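# Swap gear shaft between lathe centres, meshing master gear

## Task

At the nearer of the two stations, lift the gear shaft that sits between the centres and set it down on the bench surface. Then fit the second gear shaft between those same centres so that its gear meshes with the master gear, and open the grippers to release it at the end.

## Robot and tools

ROBOT. Two six-joint arms, left_arm and right_arm, each with a parallel two-finger gripper. Both report in one scene frame. Its origin is on the table surface midway between the arms, +z is up and +x points out across the table. left_arm is on the +y side, with its base near (-0.015, +0.295, 0) m. right_arm is on the -y side, with its base near (-0.007, -0.292, 0) m. Both bases are yawed only slightly. The names left and right refer to the arms, not to sides of any picture. On each gripper the fingers extend along its +z axis and close along its y axis. The reported end-effector point sits between the finger pads, roughly 1 cm short of the fingertips. A wrist camera mount near the hand adds bulk that is not in the collision boxes.

execute_actions. Argument actions is a list holding zero or one item; optional pictures (true/false) asks for camera images.
- Empty list: moves nothing, returns the current state and the images.
- Motion item: {"rows": [...], "steps": n}. rows has 1 to 15 rows and steps is 3 to 15 (default 15). Each step lasts 1/30 s and uses one row; if there are fewer rows than steps, the final row is held.
- Wait item: {"steps": n} with n up to 300. It sends nothing and returns when that many steps have passed since the previous result. Time spent composing the reply counts toward them.
A refused call sends nothing to the robot.

ROW LAYOUT. Every row has 14 numbers, for both arms even if only one should move. The first 7 are left_arm: waist, shoulder, elbow, wrist pitch, wrist yaw, wrist roll, then gripper opening. The next 7 are the same for right_arm. The six joint values are absolute target angles in radians, in the same form as the Joint positions line. They are not offsets; to keep a joint still, repeat its current reading. Nominal ranges: waist -2.618..3.054, shoulder 0.000..3.142, elbow 0.000..3.142, wrist pitch -1.571..1.571, wrist yaw -1.571..1.571, wrist roll -2.094..2.094. The true end of each joint may differ by up to 0.036 rad either way. A call is rejected if any target goes beyond a stated end by more than 0.036 rad and also lies farther out than that joint's last reading. A target beyond the real end is clipped there, and the result may then say "joint sent to its limit", possibly about an earlier action. The absence of that line does not prove there is room left. Gripper opening is also absolute, from -1 (closed) to +1 (fully open, about 0.094 m between pads).

MOTION LIMITS. Each step, a joint's target is kept within a fixed distance of its measured angle: 0.202 rad for waist, 0.258 for shoulder, 0.238 for elbow, 0.573 for wrist pitch, and 0.522 for wrist yaw and roll. If the targets would move a gripper more than 70 mm from where it is, the whole arm's targets are scaled back toward the measured angles. Far targets therefore take several actions. After a call, the arms keep heading toward the last row sent. They stop once everything has nearly stopped moving (slow or blocked motion counts as stopped) or a step is HELD. Only a new action moves them on after that. Each result is taken 3 steps before the action ends; those 3 steps then run during your reply, and the next action begins after them.

RESULTS.
- State line "left_arm: … | right_arm: …": each gripper's position in metres and orientation quaternion (w,x,y,z) in the scene frame. The position can be off, more so with the arm stretched out.
- Joint positions / Joint velocities: one block per arm, six joints in column order (rad, rad/s), then the pad gap (m, m/s).
- grip_measured: measured finger opening on the command scale, with a fixed per-gripper error up to about 1 mm. Away from the ends, the fingers are driven to where grip_measured would equal your number. To hold a part, command about 0.03 below its grip_measured reading; a smaller margin holds it more gently. Pad force tops out near 50-62 N, lower for parts under about 2 mm thick, with a brief spike on contact.
- Joint torques: total drive output per joint in the same order, excluding the gripper. They are nonzero even in free air, and offset, scale, noise and friction blur them.
- "joint command not followed": a clearance check altered or blocked some joint targets; the rest of the row still ran.
- HELD: marks steps where all or part of your row was not sent.
- MOTOR HOT (from 75 °C) and OVER-TEMPERATURE FAULT. At 90 °C that arm halts for 10 s; repeat halts are possible later. At 100 °C the arm and its gripper go limp and fall. Heat builds while a motor holds a load, including while you think, so avoid long static holding.

zoom_image: camera (cam_head_left, cam_head_right, cam_high, cam_low, cam_left_wrist, cam_right_wrist) and region [x0, y0, x1, y1] in pixels of that camera's last full 504x504 image. (0,0) is top-left and the region is at most 504x504. It returns an enlarged view. Camera calibrations (pinhole with radial distortion for head, high and low; fisheye for the wrists) map scene coordinates to pixels. They are approximate, and the wrist camera poses follow the arm's joint readings.

read_manual: optional section, only "licences"; returns licence text and moves nothing.

finished_scene: scene (the current scene's number). Replying without any tool call also ends things.

AVOID. Never let anything drop or be knocked off the table; that is a failure. Keep the arms from striking or pressing on each other. Avoid slamming, dropping or sliding the shafts, and avoid forcing hard against the centres or the gear. Loose objects can occasionally be nudged by an outside push, so check before grasping.

Each tool is called after ">>>" as name(argument=value, ...) on one line, values as JSON.

## Session

>>> execute_actions(actions=[])

Scene clock: 0.00 s of 6800.00 s.
left_arm: end_effector_position=(+0.2999, +0.5071, +0.3016) grip_measured=+1.000 end_effector_quat_wxyz=(+0.278, +0.109, +0.954, +0.023) | right_arm: end_effector_position=(+0.2204, -0.2702, +0.1802) grip_measured=+1.000 end_effector_quat_wxyz=(+0.198, +0.113, +0.967, +0.117)
Joint positions: left_arm=[ 0.808  1.757  2.097 -1.497  0.397  0.916  0.094] | right_arm=[ 0.028  1.019  1.021 -1.158 -0.212  0.203  0.094]
Joint velocities: left_arm=[-0.017 -0.002 -0.017 -0.022  0.022 -0.066  0.   ] | right_arm=[-0.017 -0.002  0.007 -0.037 -0.066 -0.11   0.   ]
Joint torques (N m, as the arm reports them, + toward a larger angle): no reading
Motor temperatures (°C, as the motors report them): left_arm=[25 27 24 26 28 27] | right_arm=[24 25 28 28 27 25]

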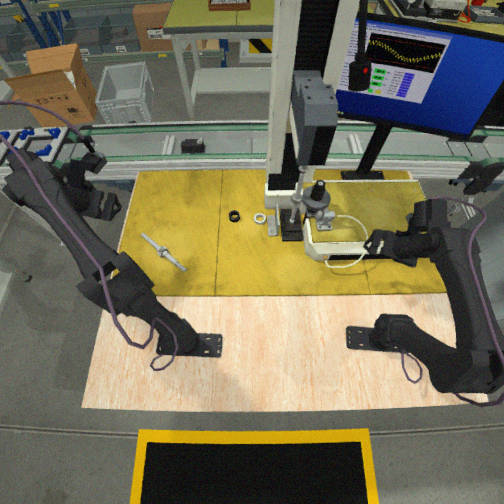

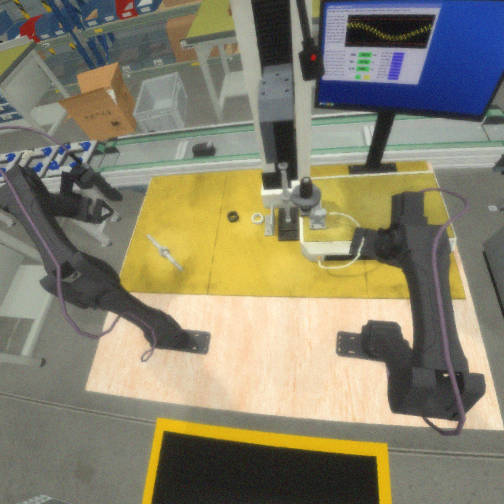

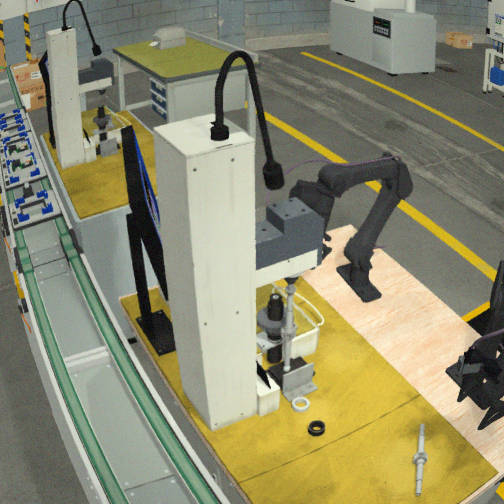

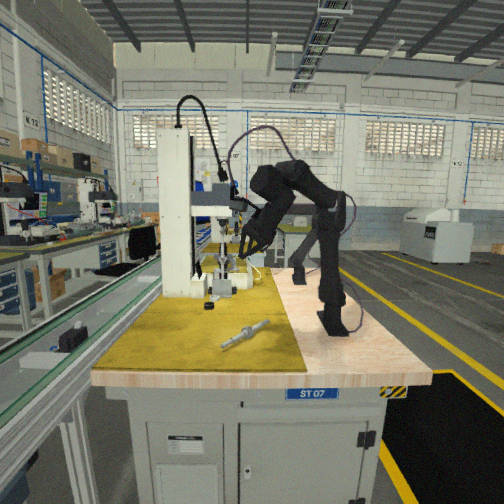

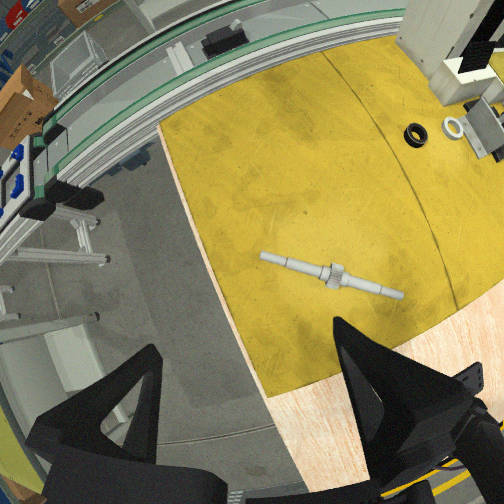

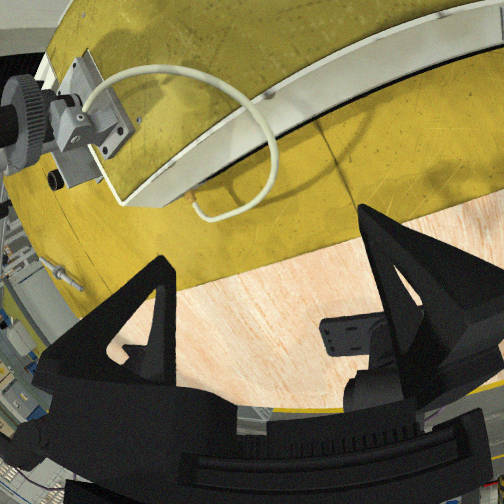

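>>> zoom_image(camera="cam_high", region=[220, 190, 380, 420])

>>> zoom_image(camera="cam_low", region=[150, 170, 290, 310])

>>> zoom_image(camera="cam_head_right", region=[220, 60, 380, 260])

Region (220, 190, 380, 420) of cam_high's 504x504 image, scaled by 2.191, with more detail than that image has; it fills the left 351 columns of this view, and the rest is white.

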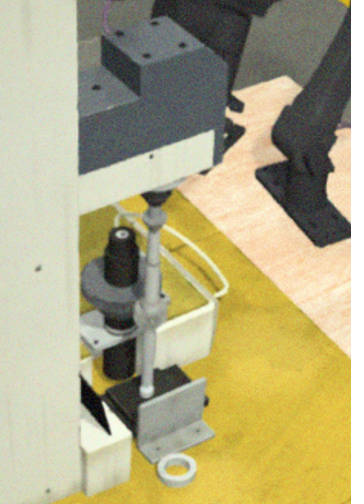

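Region (150, 170, 290, 310) of cam_low's 504x504 image, scaled by 3.600, with more detail than that image has.

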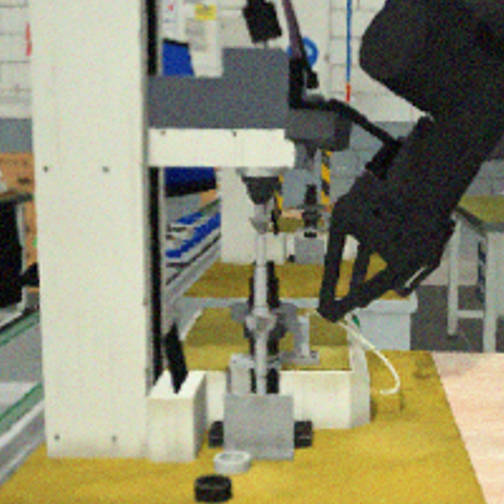

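Region (220, 60, 380, 260) of cam_head_right's 504x504 image, scaled by 2.520, with more detail than that image has; it fills the left 403 columns of this view, and the rest is white.

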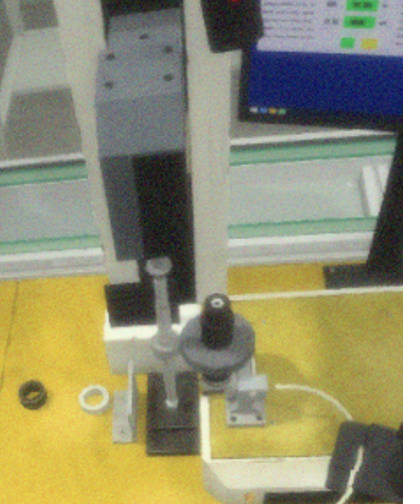

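>>> execute_actions(actions=[{"rows":[[-0.69,1.362,0.498,0.864,0,0,0.2,0.028,1.019,1.021,-1.158,-0.212,0.203,1]]}])

>>> execute_actions(actions=[{"steps":90}], pictures=true)

Scene clock: 0.70 s of 6800.00 s.
left_arm: end_effector_position=(+0.4299, +0.3016, +0.3196) grip_measured=+0.201 end_effector_quat_wxyz=(+0.574, +0.048, +0.817, +0.027) | right_arm: end_effector_position=(+0.2204, -0.2702, +0.1802) grip_measured=+1.000 end_effector_quat_wxyz=(+0.198, +0.113, +0.967, +0.117)
Joint positions: left_arm=[ 0.064  1.345  1.218 -0.22   0.038  0.119  0.056] | right_arm=[ 0.028  1.019  1.021 -1.158 -0.212  0.203  0.094]
Joint velocities: left_arm=[-1.858  0.09  -2.2    3.216 -0.198 -0.711 -0.001] | right_arm=[ 0.002  0.002 -0.002 -0.022 -0.022 -0.007  0.   ]
Joint torques (N m, as the arm reports them, + toward a larger angle): left_arm=[-0.91 -5.92  5.83  1.48  0.04 -0.07] | right_arm=[-0.03 -2.13  7.43  1.25 -0.14  0.02]
Motor temperatures (°C, as the motors report them): left_arm=[25 27 24 26 28 27] | right_arm=[24 25 28 28 27 25]
Steps of this call (steps 1 to 9: nothing new was sent; steps 10 to 21: the first 12 steps of this action). Readings (joint positions):
10: left_arm=[0.784 1.721 2.042 -1.415 0.334 0.839] | right_arm=[0.028 1.019 1.021 -1.158 -0.212 0.203]
11: left_arm=[0.740 1.665 1.949 -1.298 0.258 0.746] | right_arm=[0.028 1.019 1.021 -1.158 -0.212 0.203]
13: left_arm=[0.621 1.552 1.795 -1.113 0.174 0.581] | right_arm=[0.028 1.019 1.021 -1.158 -0.212 0.203]
17: left_arm=[0.336 1.363 1.494 -0.671 0.075 0.259] | right_arm=[0.028 1.019 1.021 -1.158 -0.212 0.203]
21: the state above

Scene clock: 3.70 s of 6800.00 s.
left_arm: end_effector_position=(+0.2935, +0.0145, +0.2209) grip_measured=+0.201 end_effector_quat_wxyz=(+0.653, +0.264, +0.664, -0.252) | right_arm: end_effector_position=(+0.2204, -0.2702, +0.1802) grip_measured=+1.000 end_effector_quat_wxyz=(+0.198, +0.113, +0.967, +0.117)
Joint positions: left_arm=[-0.699  1.366  0.485  0.86   0.012  0.01   0.056] | right_arm=[ 0.028  1.019  1.021 -1.158 -0.212  0.203  0.094]
Joint velocities: left_arm=[ 0.007 -0.007 -0.002  0.066 -0.007  0.022  0.001] | right_arm=[ 0.007 -0.002 -0.002  0.022 -0.007  0.037  0.   ]
Joint torques (N m, as the arm reports them, + toward a larger angle): left_arm=[ 0.72 -6.05  6.85  2.18 -0.14 -0.08] | right_arm=[-0.02 -2.14  7.43  1.24 -0.14  0.02]
Motor temperatures (°C, as the motors report them): left_arm=[25 27 25 28 28 27] | right_arm=[24 25 28 28 27 25]
Kept back: nothing.
Steps of this call (steps 1 to 3: the last 3 steps of your previous action; steps 4 to 45: the robot went on to your last target; steps 46 to 90: nothing new was sent). Readings (joint positions):
1: left_arm=[-0.003 1.349 1.141 -0.111 0.031 0.099] | right_arm=[0.028 1.019 1.021 -1.158 -0.212 0.203]
2: left_arm=[-0.071 1.353 1.063 -0.003 0.026 0.082] | right_arm=[0.028 1.019 1.021 -1.158 -0.212 0.203]
4: left_arm=[-0.210 1.361 0.903 0.210 0.019 0.057] | right_arm=[0.028 1.019 1.021 -1.158 -0.212 0.203]
8: left_arm=[-0.499 1.366 0.595 0.564 0.012 0.031] | right_arm=[0.028 1.019 1.021 -1.158 -0.212 0.203]
90: the state above
All arms were judged still, so your last target was given up. Only a new action makes them travel on or press farther. Fingers that are still opening or closing keep moving.
camera_calibration (this result's frames):
cam_left_wrist: T_world_to_cam=[[-0.672751, -0.707536, -0.216332, 0.255317], [-0.223046, 0.472738, -0.852507, 0.294262], [0.705448, -0.525273, -0.475848, 0.0216428], [0, 0, 0, 1]] pos_world=[0.222131, 0.0529051, 0.316393]

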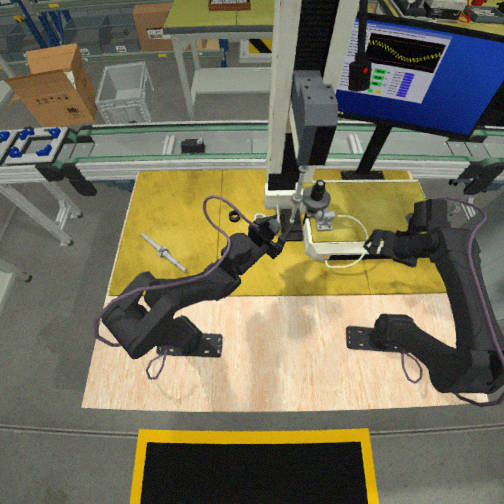

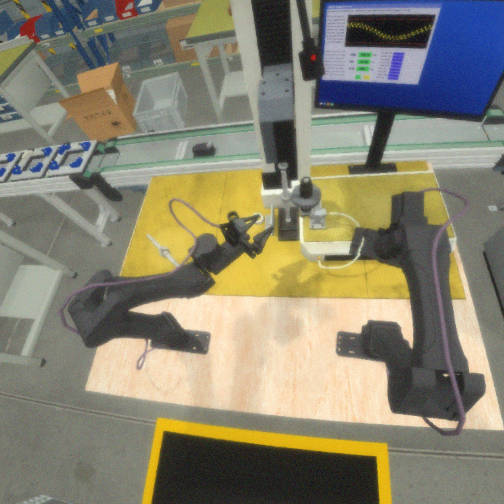

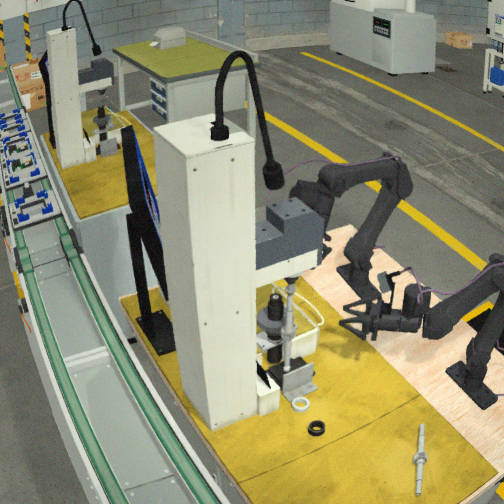

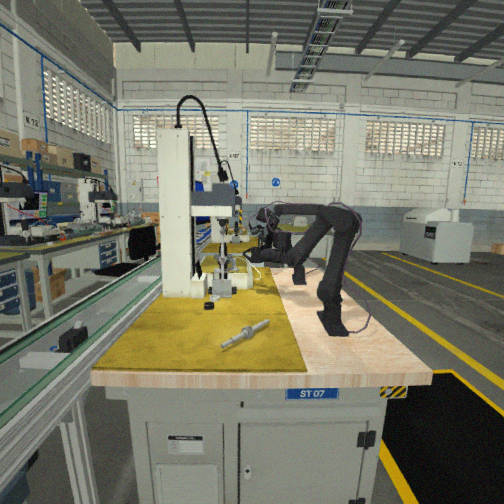

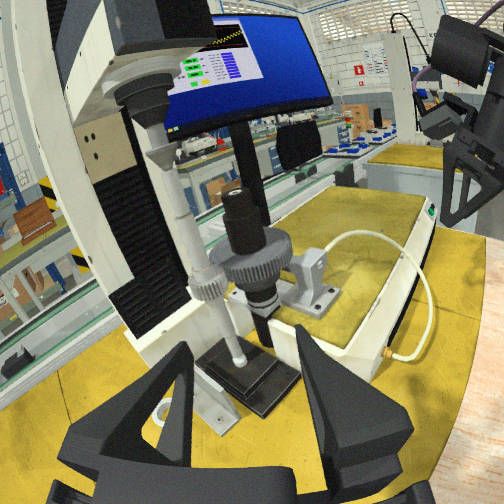

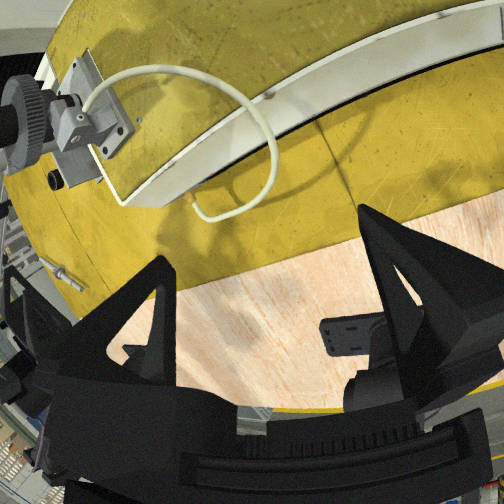

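>>> execute_actions(actions=[{"rows":[[-0.61,1.55,0.72,0.83,0,0,0.2,0.028,1.019,1.021,-1.158,-0.212,0.203,1]]}])

>>> execute_actions(actions=[{"steps":20}], pictures=true)

Scene clock: 4.20 s of 6800.00 s.
left_arm: end_effector_position=(+0.3592, +0.0109, +0.2450) grip_measured=+0.201 end_effector_quat_wxyz=(+0.675, +0.229, +0.664, -0.225) | right_arm: end_effector_position=(+0.2204, -0.2702, +0.1802) grip_measured=+1.000 end_effector_quat_wxyz=(+0.198, +0.113, +0.967, +0.117)
Joint positions: left_arm=[-0.613  1.54   0.708  0.845  0.006  0.009  0.056] | right_arm=[ 0.028  1.019  1.021 -1.158 -0.212  0.203  0.094]
Joint velocities: left_arm=[-0.002 -0.007 -0.007  0.022  0.007 -0.066 -0.   ] | right_arm=[-0.017  0.002  0.002 -0.066 -0.066  0.081  0.   ]
Joint torques (N m, as the arm reports them, + toward a larger angle): left_arm=[ 0.29 -7.04  6.83  1.94 -0.07 -0.07] | right_arm=[-0.01 -2.12  7.44  1.24 -0.14  0.02]
Motor temperatures (°C, as the motors report them): left_arm=[25 27 25 28 28 27] | right_arm=[24 25 29 28 27 25]
Steps of this call (steps 1 to 3: nothing new was sent; steps 4 to 15: the first 12 steps of this action). Readings (joint positions):
4: left_arm=[-0.689 1.386 0.511 0.852 0.017 0.010] | right_arm=[0.028 1.019 1.021 -1.158 -0.212 0.203]
5: left_arm=[-0.669 1.437 0.572 0.846 0.017 0.010] | right_arm=[0.028 1.019 1.021 -1.158 -0.212 0.203]
7: left_arm=[-0.631 1.521 0.679 0.846 0.012 0.010] | right_arm=[0.028 1.019 1.021 -1.158 -0.212 0.203]
11: left_arm=[-0.613 1.540 0.708 0.846 0.006 0.009] | right_arm=[0.028 1.019 1.021 -1.158 -0.212 0.203]
15: the state above

Scene clock: 4.87 s of 6800.00 s.
left_arm: end_effector_position=(+0.3592, +0.0109, +0.2450) grip_measured=+0.201 end_effector_quat_wxyz=(+0.675, +0.229, +0.664, -0.225) | right_arm: end_effector_position=(+0.2204, -0.2702, +0.1802) grip_measured=+1.000 end_effector_quat_wxyz=(+0.198, +0.113, +0.967, +0.117)
Joint positions: left_arm=[-0.613  1.54   0.708  0.845  0.006  0.009  0.056] | right_arm=[ 0.028  1.019  1.021 -1.158 -0.212  0.203  0.094]
Joint velocities: left_arm=[-0.012 -0.002  0.002  0.037  0.022 -0.066 -0.   ] | right_arm=[-0.002  0.012 -0.012  0.022  0.022 -0.066  0.   ]
Joint torques (N m, as the arm reports them, + toward a larger angle): left_arm=[ 0.22 -7.08  6.86  1.96 -0.07 -0.07] | right_arm=[-0.02 -2.15  7.43  1.24 -0.14  0.01]
Motor temperatures (°C, as the motors report them): left_arm=[25 27 25 28 28 27] | right_arm=[24 25 29 29 27 25]
Kept back: nothing.
Steps of this call (steps 1 to 3: the last 3 steps of your previous action; steps 4 to 15: the robot went on to your last target; steps 16 to 20: nothing new was sent). Readings (joint positions):
1: left_arm=[-0.613 1.540 0.708 0.845 0.006 0.009] | right_arm=[0.028 1.019 1.021 -1.158 -0.212 0.203]
2: left_arm=[-0.613 1.540 0.708 0.845 0.006 0.009] | right_arm=[0.028 1.019 1.021 -1.158 -0.212 0.203]
4: left_arm=[-0.613 1.540 0.708 0.845 0.006 0.009] | right_arm=[0.028 1.019 1.021 -1.158 -0.212 0.203]
8: left_arm=[-0.613 1.540 0.708 0.845 0.006 0.009] | right_arm=[0.028 1.019 1.021 -1.158 -0.212 0.203]
20: the state above
All arms were judged still, so your last target was given up. Only a new action makes them travel on or press farther. Fingers that are still opening or closing keep moving.
camera_calibration (this result's frames):
cam_left_wrist: T_world_to_cam=[[-0.599101, -0.771017, -0.215897, 0.276341], [-0.242214, 0.431533, -0.868972, 0.342468], [0.763158, -0.468308, -0.445283, -0.0438842], [0, 0, 0, 1]] pos_world=[0.281998, 0.0447261, 0.337716]

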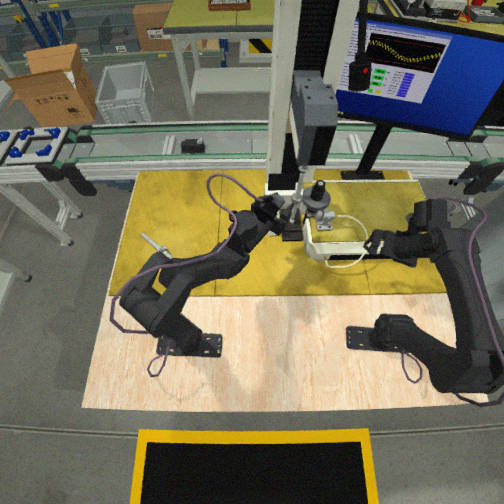

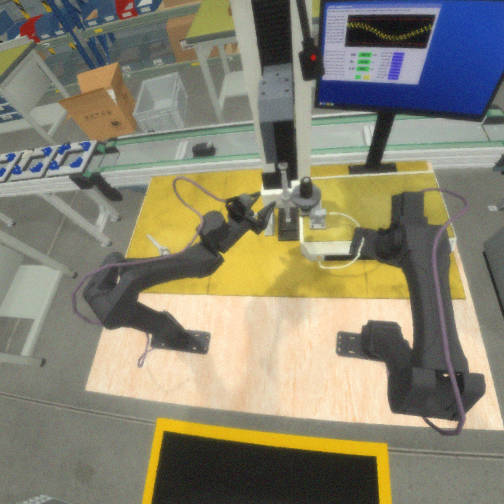

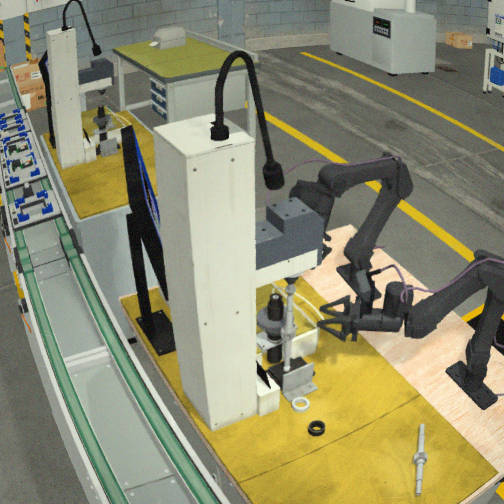

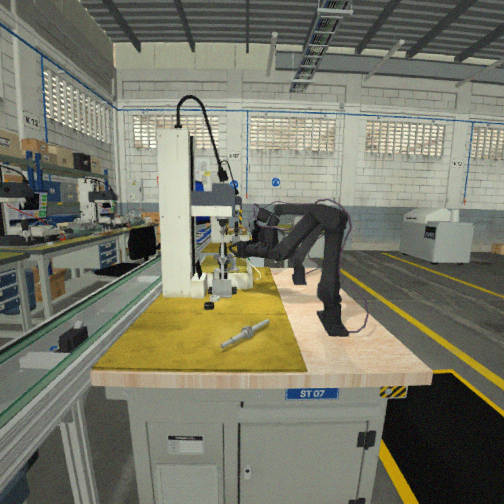

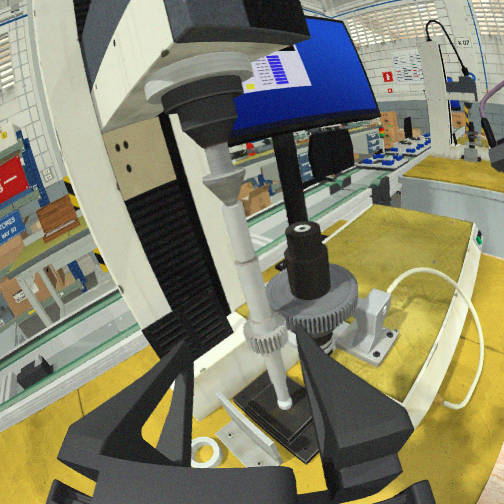

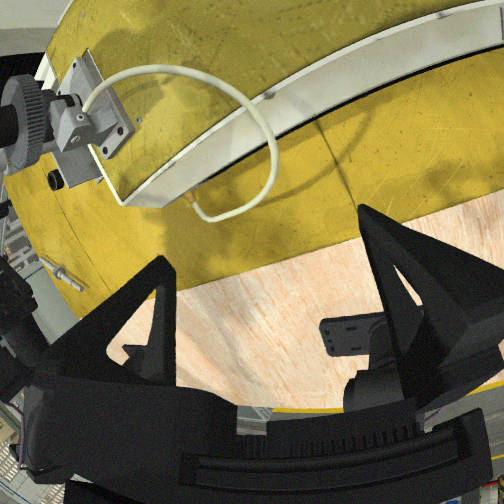

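>>> execute_actions(actions=[{"rows":[[-0.615,1.72,0.92,0.8,0,0,-0.2,0.028,1.019,1.021,-1.158,-0.212,0.203,1]]}], pictures=true)

Scene clock: 5.37 s of 6800.00 s.
left_arm: end_effector_position=(+0.3978, -0.0183, +0.2497) grip_measured=-0.199 end_effector_quat_wxyz=(+0.677, +0.228, +0.662, -0.226) | right_arm: end_effector_position=(+0.2204, -0.2702, +0.1802) grip_measured=+1.000 end_effector_quat_wxyz=(+0.198, +0.113, +0.967, +0.117)
Joint positions: left_arm=[-0.613  1.709  0.905  0.822  0.006  0.009  0.038] | right_arm=[ 0.028  1.019  1.021 -1.158 -0.212  0.203  0.094]
Joint velocities: left_arm=[ 0.017 -0.012 -0.007  0.022  0.051  0.022 -0.   ] | right_arm=[ 0.002 -0.002 -0.012  0.022  0.007 -0.081  0.   ]
Joint torques (N m, as the arm reports them, + toward a larger angle): left_arm=[-0.16 -9.19  7.12  1.87 -0.06 -0.07] | right_arm=[-0.03 -2.15  7.45  1.24 -0.14  0.02]
Motor temperatures (°C, as the motors report them): left_arm=[25 27 25 28 28 27] | right_arm=[24 25 29 29 27 25]
Steps of this call (steps 1 to 3: nothing new was sent; steps 4 to 15: the first 12 steps of this action). Readings (joint positions):
4: left_arm=[-0.613 1.559 0.733 0.839 0.006 0.009] | right_arm=[0.028 1.019 1.021 -1.158 -0.212 0.203]
5: left_arm=[-0.613 1.606 0.791 0.835 0.006 0.009] | right_arm=[0.028 1.019 1.021 -1.158 -0.212 0.203]
7: left_arm=[-0.613 1.684 0.886 0.835 0.006 0.009] | right_arm=[0.028 1.019 1.021 -1.158 -0.212 0.203]
11: left_arm=[-0.613 1.709 0.905 0.824 0.006 0.009] | right_arm=[0.028 1.019 1.021 -1.158 -0.212 0.203]
15: the state above
camera_calibration (this result's frames):
cam_left_wrist: T_world_to_cam=[[-0.598247, -0.771663, -0.215954, 0.277611], [-0.238774, 0.428928, -0.871211, 0.367667], [0.76491, -0.469635, -0.440858, -0.0867575], [0, 0, 0, 1]] pos_world=[0.320231, 0.0157754, 0.342019]

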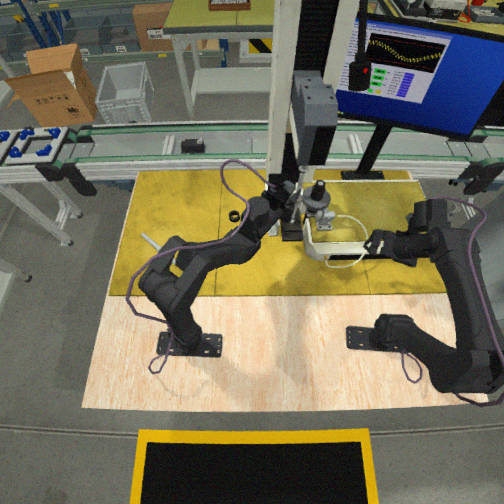

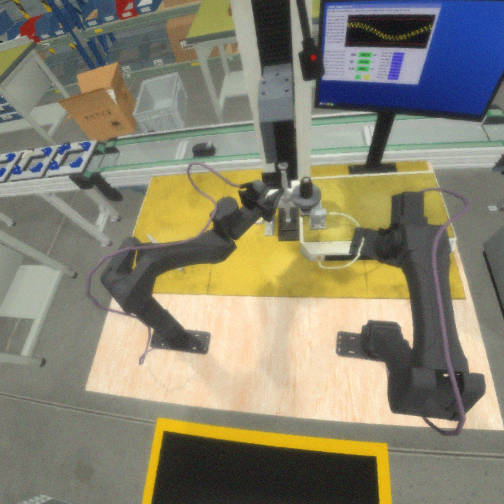

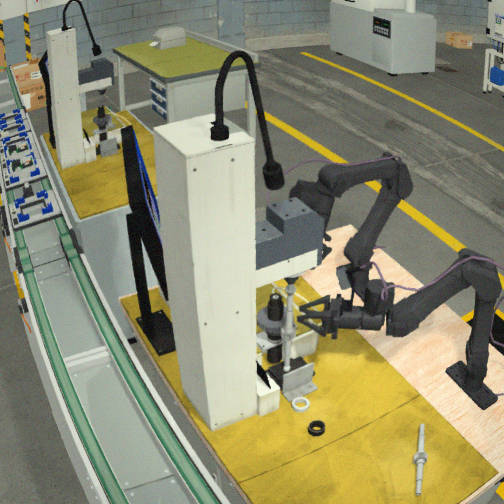

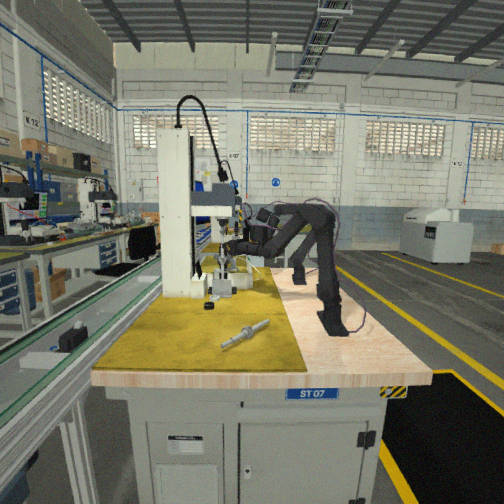

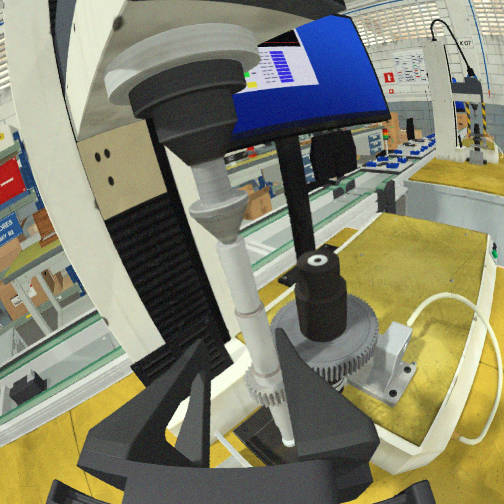

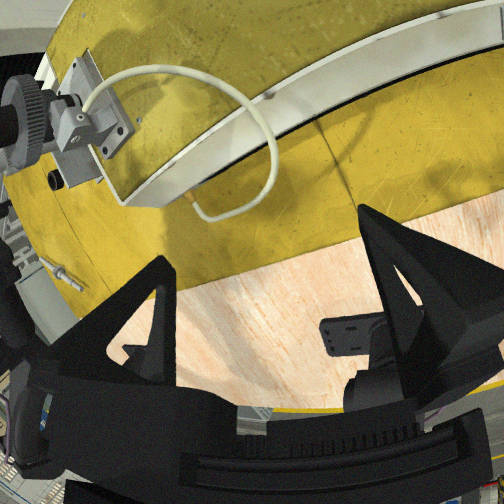

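Need ~3 cm more, slightly right, a bit lower.

>>> execute_actions(actions=[{"rows":[[-0.628,1.84,1.03,0.8,0,0,-0.2,0.028,1.019,1.021,-1.158,-0.212,0.203,1]]}], pictures=true)

Scene clock: 5.87 s of 6800.00 s.
left_arm: end_effector_position=(+0.4197, -0.0380, +0.2335) grip_measured=-0.199 end_effector_quat_wxyz=(+0.668, +0.233, +0.671, -0.225) | right_arm: end_effector_position=(+0.2204, -0.2702, +0.1802) grip_measured=+1.000 end_effector_quat_wxyz=(+0.198, +0.113, +0.967, +0.117)
Joint positions: left_arm=[-0.617  1.831  1.011  0.813  0.006  0.009  0.038] | right_arm=[ 0.028  1.019  1.021 -1.158 -0.212  0.203  0.094]
Joint velocities: left_arm=[-0.002  0.012  0.012 -0.022  0.051 -0.037 -0.001] | right_arm=[-0.002 -0.017 -0.002  0.051 -0.022 -0.051  0.   ]
Joint torques (N m, as the arm reports them, + toward a larger angle): left_arm=[ -0.91 -10.69   7.63   2.    -0.08  -0.07] | right_arm=[-0.02 -2.15  7.43  1.24 -0.14  0.01]
Motor temperatures (°C, as the motors report them): left_arm=[25 27 25 28 28 27] | right_arm=[24 25 29 29 27 25]
Steps of this call (steps 1 to 3: the last 3 steps of your previous action; steps 4 to 15: the first 12 steps of this action). Readings (joint positions):
4: left_arm=[-0.613 1.722 0.919 0.822 0.006 0.009] | right_arm=[0.028 1.019 1.021 -1.158 -0.212 0.203]
5: left_arm=[-0.614 1.751 0.954 0.822 0.006 0.009] | right_arm=[0.028 1.019 1.021 -1.158 -0.212 0.203]
7: left_arm=[-0.616 1.802 1.005 0.822 0.006 0.009] | right_arm=[0.028 1.019 1.021 -1.158 -0.212 0.203]
11: left_arm=[-0.617 1.831 1.011 0.814 0.006 0.009] | right_arm=[0.028 1.019 1.021 -1.158 -0.212 0.203]
15: the state above
camera_calibration (this result's frames):
cam_left_wrist: T_world_to_cam=[[-0.60622, -0.765517, -0.215593, 0.275481], [-0.254641, 0.443648, -0.859264, 0.371661], [0.753429, -0.466004, -0.46388, -0.109628], [0, 0, 0, 1]] pos_world=[0.344239, -0.00508837, 0.327893]

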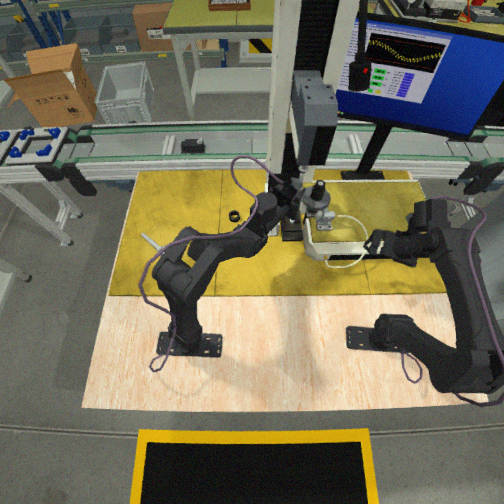

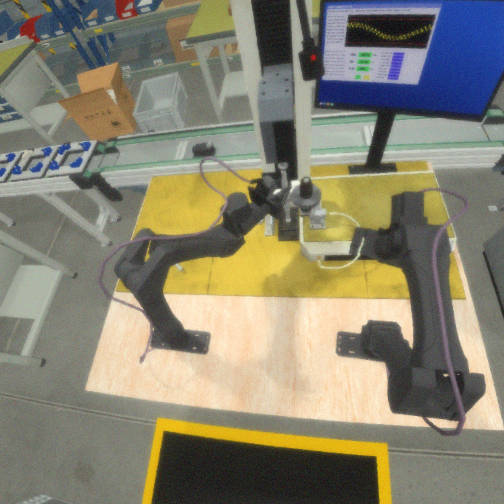

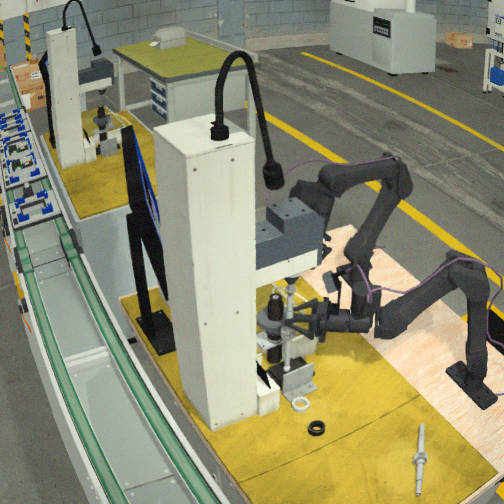

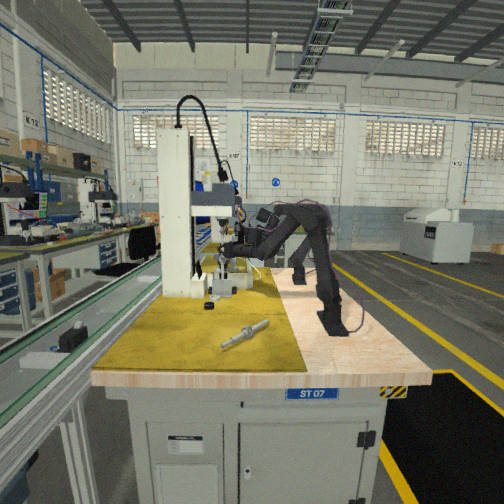

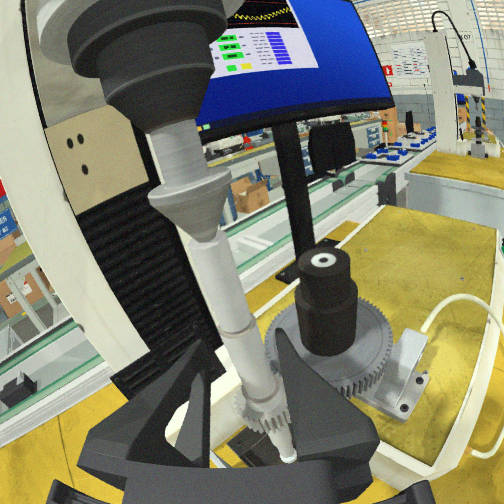

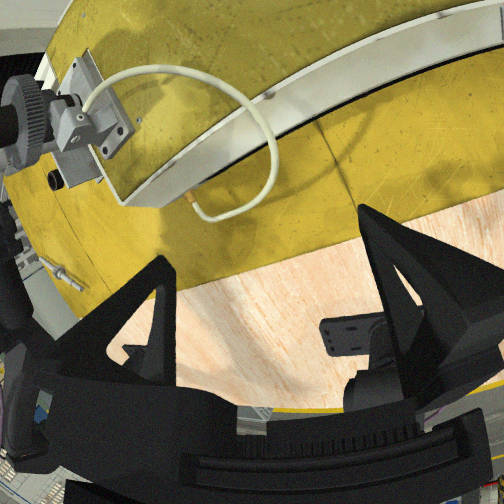

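>>> execute_actions(actions=[{"rows":[[-0.628,1.84,1.03,0.8,0,0,-1,0.028,1.019,1.021,-1.158,-0.212,0.203,1]]}])

>>> execute_actions(actions=[{"rows":[[-0.628,1.78,1.065,0.73,0,0,-1,0.028,1.019,1.021,-1.158,-0.212,0.203,1]]}], pictures=true)

>>> zoom_image(camera="cam_high", region=[240, 260, 380, 400])

Scene clock: 6.40 s of 6800.00 s.
left_arm: end_effector_position=(+0.4178, -0.0409, +0.2331) grip_measured=-0.659 end_effector_quat_wxyz=(+0.665, +0.234, +0.671, -0.230) | right_arm: end_effector_position=(+0.2204, -0.2702, +0.1802) grip_measured=+1.000 end_effector_quat_wxyz=(+0.198, +0.113, +0.967, +0.117)
Joint positions: left_arm=[-0.622  1.832  1.012  0.811  0.01   0.003  0.016] | right_arm=[ 0.028  1.019  1.021 -1.158 -0.212  0.203  0.094]
Joint velocities: left_arm=[-0.002  0.002 -0.002 -0.037 -0.022 -0.037  0.   ] | right_arm=[ 0.012  0.002  0.002 -0.066 -0.007 -0.022  0.   ]
Joint torques (N m, as the arm reports them, + toward a larger angle): left_arm=[ -0.55 -10.75   7.27   2.02  -0.12   0.  ] | right_arm=[-0.01 -2.17  7.44  1.24 -0.14  0.02]
Motor temperatures (°C, as the motors report them): left_arm=[25 27 25 28 28 27] | right_arm=[24 25 29 29 27 25]
Steps of this call (steps 1 to 3: the last 3 steps of your previous action; step 4: the robot went on to your last target; steps 5 to 16: the first 12 steps of this action). Readings (joint positions):
5: left_arm=[-0.617 1.831 1.011 0.813 0.006 0.009] | right_arm=[0.028 1.019 1.021 -1.158 -0.212 0.203]
6: left_arm=[-0.618 1.831 1.011 0.812 0.018 0.008] | right_arm=[0.028 1.019 1.021 -1.158 -0.212 0.203]
8: left_arm=[-0.622 1.832 1.012 0.811 0.010 0.003] | right_arm=[0.028 1.019 1.021 -1.158 -0.212 0.203]
12: left_arm=[-0.622 1.832 1.012 0.811 0.010 0.003] | right_arm=[0.028 1.019 1.021 -1.158 -0.212 0.203]
16: the state above

Scene clock: 6.90 s of 6800.00 s.
left_arm: end_effector_position=(+0.4178, -0.0410, +0.2337) grip_measured=-0.659 end_effector_quat_wxyz=(+0.654, +0.237, +0.682, -0.226) | right_arm: end_effector_position=(+0.2204, -0.2702, +0.1802) grip_measured=+1.000 end_effector_quat_wxyz=(+0.198, +0.113, +0.967, +0.117)
Joint positions: left_arm=[-0.622  1.815  1.03   0.742  0.01   0.003  0.016] | right_arm=[ 0.028  1.019  1.021 -1.158 -0.212  0.203  0.094]
Joint velocities: left_arm=[ 0.002  0.002 -0.002 -0.007  0.037  0.007 -0.001] | right_arm=[-0.017  0.007 -0.002 -0.007 -0.037  0.022  0.   ]
Joint torques (N m, as the arm reports them, + toward a larger angle): left_arm=[ -0.55 -14.49   8.29   2.01  -0.11   0.  ] | right_arm=[-0.03 -2.14  7.43  1.24 -0.14  0.02]
Motor temperatures (°C, as the motors report them): left_arm=[25 27 25 28 28 27] | right_arm=[24 25 29 29 27 25]
Steps of this call (steps 1 to 3: the last 3 steps of your previous action; steps 4 to 15: the first 12 steps of this action). Readings (joint positions):
4: left_arm=[-0.622 1.829 1.015 0.804 0.010 0.003] | right_arm=[0.028 1.019 1.021 -1.158 -0.212 0.203]
5: left_arm=[-0.622 1.825 1.019 0.785 0.010 0.003] | right_arm=[0.028 1.019 1.021 -1.158 -0.212 0.203]
7: left_arm=[-0.622 1.818 1.026 0.761 0.010 0.003] | right_arm=[0.028 1.019 1.021 -1.158 -0.212 0.203]
11: left_arm=[-0.622 1.815 1.029 0.745 0.010 0.003] | right_arm=[0.028 1.019 1.021 -1.158 -0.212 0.203]
15: the state above
camera_calibration (this result's frames):
cam_left_wrist: T_world_to_cam=[[-0.619696, -0.756671, -0.208388, 0.276461], [-0.277219, 0.459432, -0.843843, 0.379156], [0.734252, -0.465157, -0.494472, -0.0942842], [0, 0, 0, 1]] pos_world=[0.345659, -0.0088635, 0.330938]

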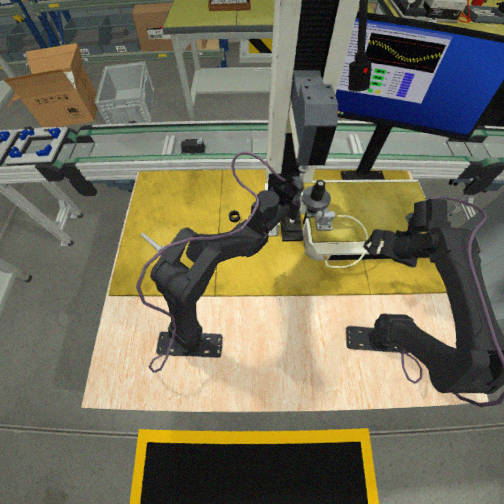

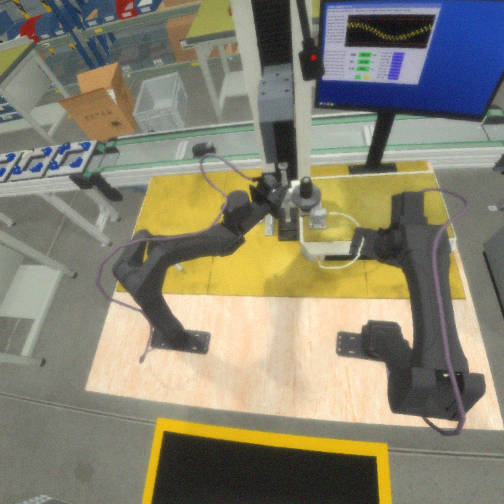

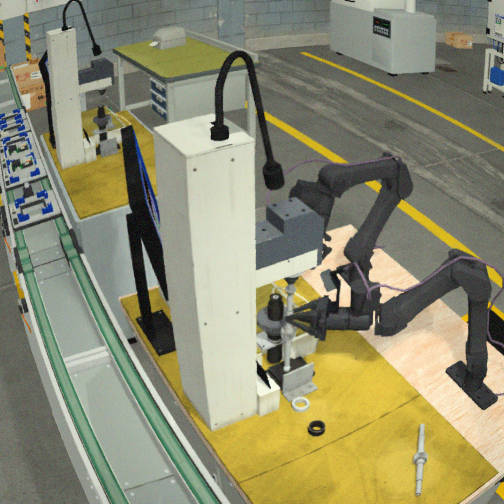

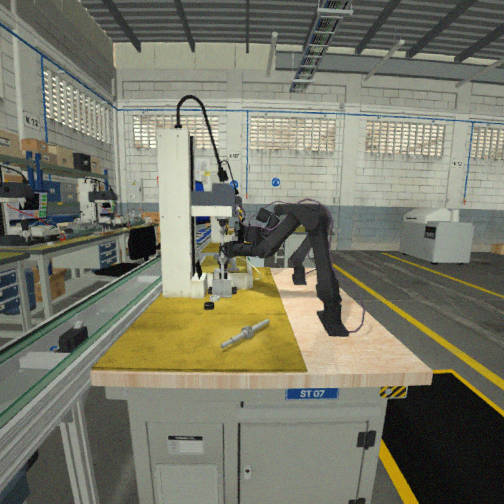

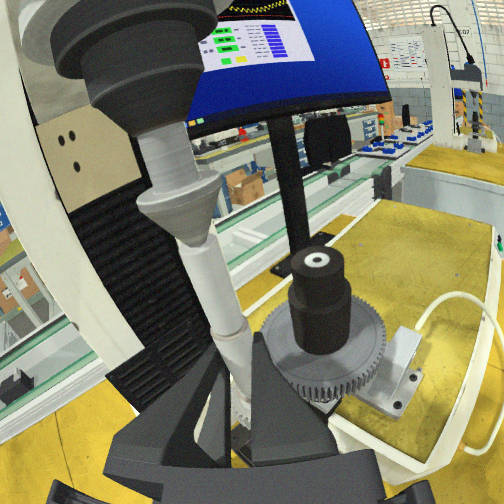

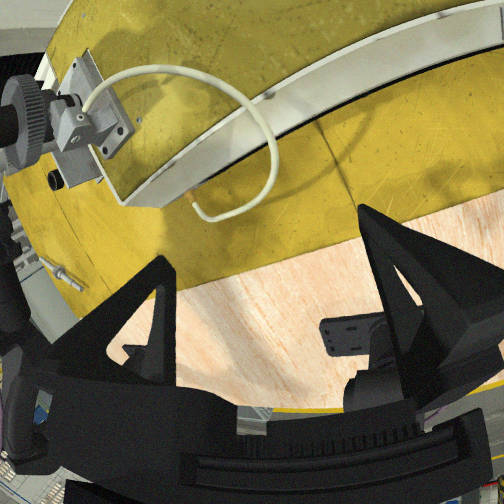

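Region (240, 260, 380, 400) of cam_high's 504x504 image, scaled by 3.600, with more detail than that image has.

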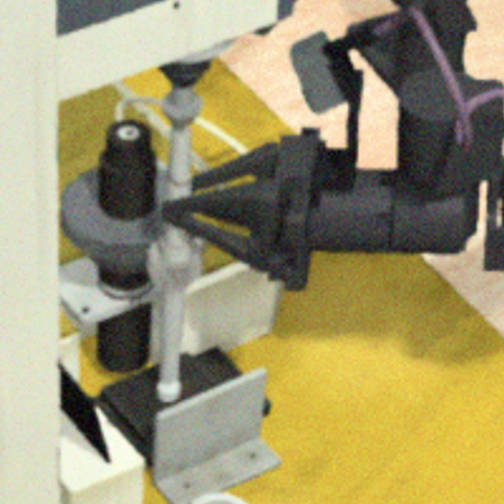

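Compliant joints; push more with the wrist.

>>> execute_actions(actions=[{"rows":[[-0.628,1.74,1.09,0.95,0,0,-1,0.028,1.019,1.021,-1.158,-0.212,0.203,1]]}], pictures=true)

>>> zoom_image(camera="cam_high", region=[240, 260, 380, 400])

Scene clock: 7.40 s of 6800.00 s.
left_arm: end_effector_position=(+0.4178, -0.0410, +0.2366) grip_measured=-0.659 end_effector_quat_wxyz=(+0.657, +0.236, +0.679, -0.227) | right_arm: end_effector_position=(+0.2204, -0.2702, +0.1802) grip_measured=+1.000 end_effector_quat_wxyz=(+0.198, +0.113, +0.967, +0.117)
Joint positions: left_arm=[-0.622  1.813  1.03   0.751  0.01   0.002  0.016] | right_arm=[ 0.028  1.019  1.021 -1.158 -0.212  0.203  0.094]
Joint velocities: left_arm=[ 0.002  0.002  0.002  0.007 -0.095 -0.022  0.001] | right_arm=[-0.012 -0.012 -0.002  0.037  0.022  0.037  0.   ]
Joint torques (N m, as the arm reports them, + toward a larger angle): left_arm=[ -0.45 -16.43   9.27   3.79  -0.09   0.  ] | right_arm=[-0.02 -2.14  7.44  1.24 -0.14  0.02]
Motor temperatures (°C, as the motors report them): left_arm=[25 27 25 29 28 27] | right_arm=[24 25 29 29 27 25]
Steps of this call (steps 1 to 3: the last 3 steps of your previous action; steps 4 to 15: the first 12 steps of this action). Readings (joint positions):
4: left_arm=[-0.622 1.813 1.030 0.748 0.010 0.002] | right_arm=[0.028 1.019 1.021 -1.158 -0.212 0.203]
5: left_arm=[-0.622 1.813 1.030 0.751 0.010 0.002] | right_arm=[0.028 1.019 1.021 -1.158 -0.212 0.203]
7: left_arm=[-0.622 1.813 1.030 0.751 0.010 0.002] | right_arm=[0.028 1.019 1.021 -1.158 -0.212 0.203]
11: left_arm=[-0.622 1.813 1.030 0.751 0.010 0.002] | right_arm=[0.028 1.019 1.021 -1.158 -0.212 0.203]
15: the state above
camera_calibration (this result's frames):
cam_left_wrist: T_world_to_cam=[[-0.618099, -0.758005, -0.208283, 0.276311], [-0.270782, 0.454044, -0.848835, 0.379844], [0.737991, -0.468266, -0.485898, -0.0965841], [0, 0, 0, 1]] pos_world=[0.344921, -0.00824794, 0.333046]

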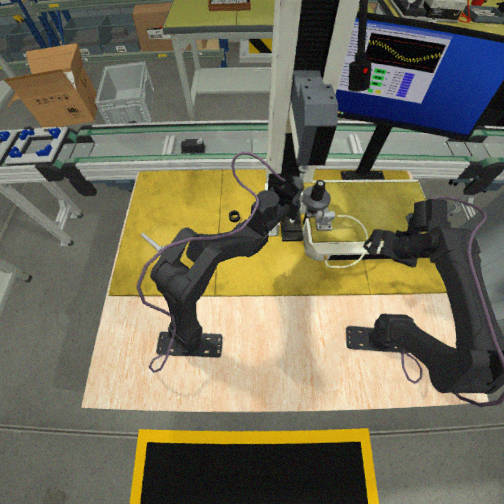

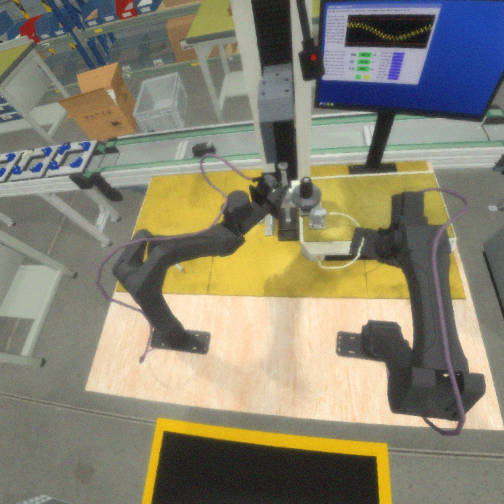

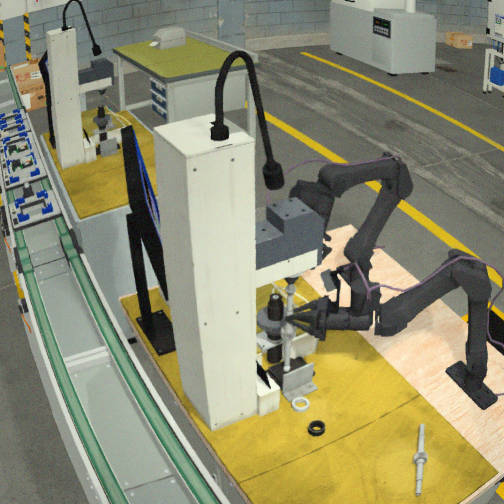

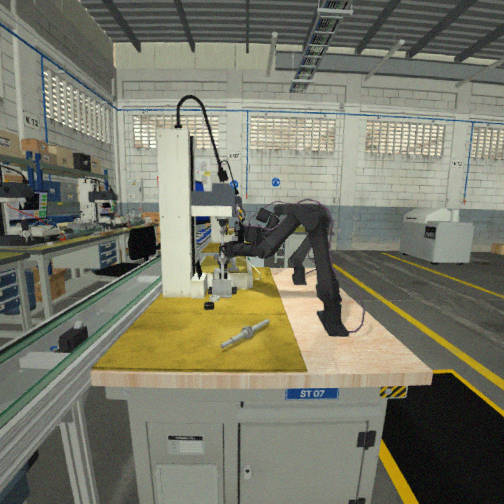

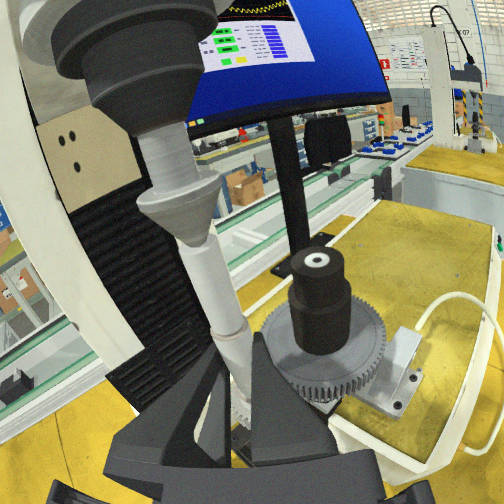

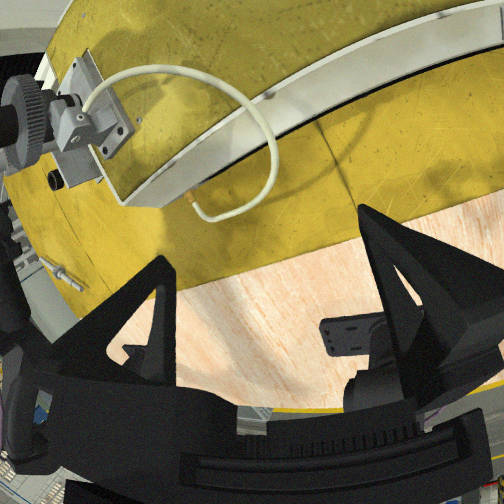

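Region (240, 260, 380, 400) of cam_high's 504x504 image, scaled by 3.600, with more detail than that image has.

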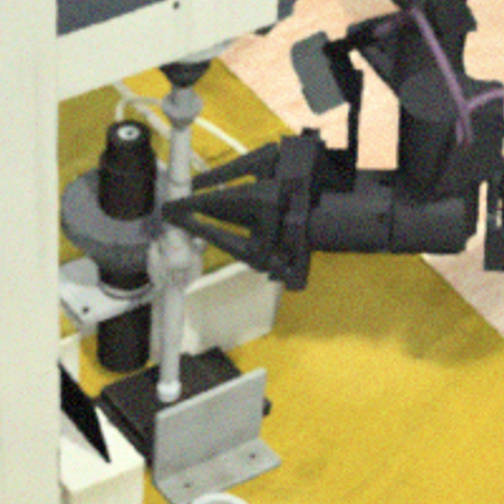

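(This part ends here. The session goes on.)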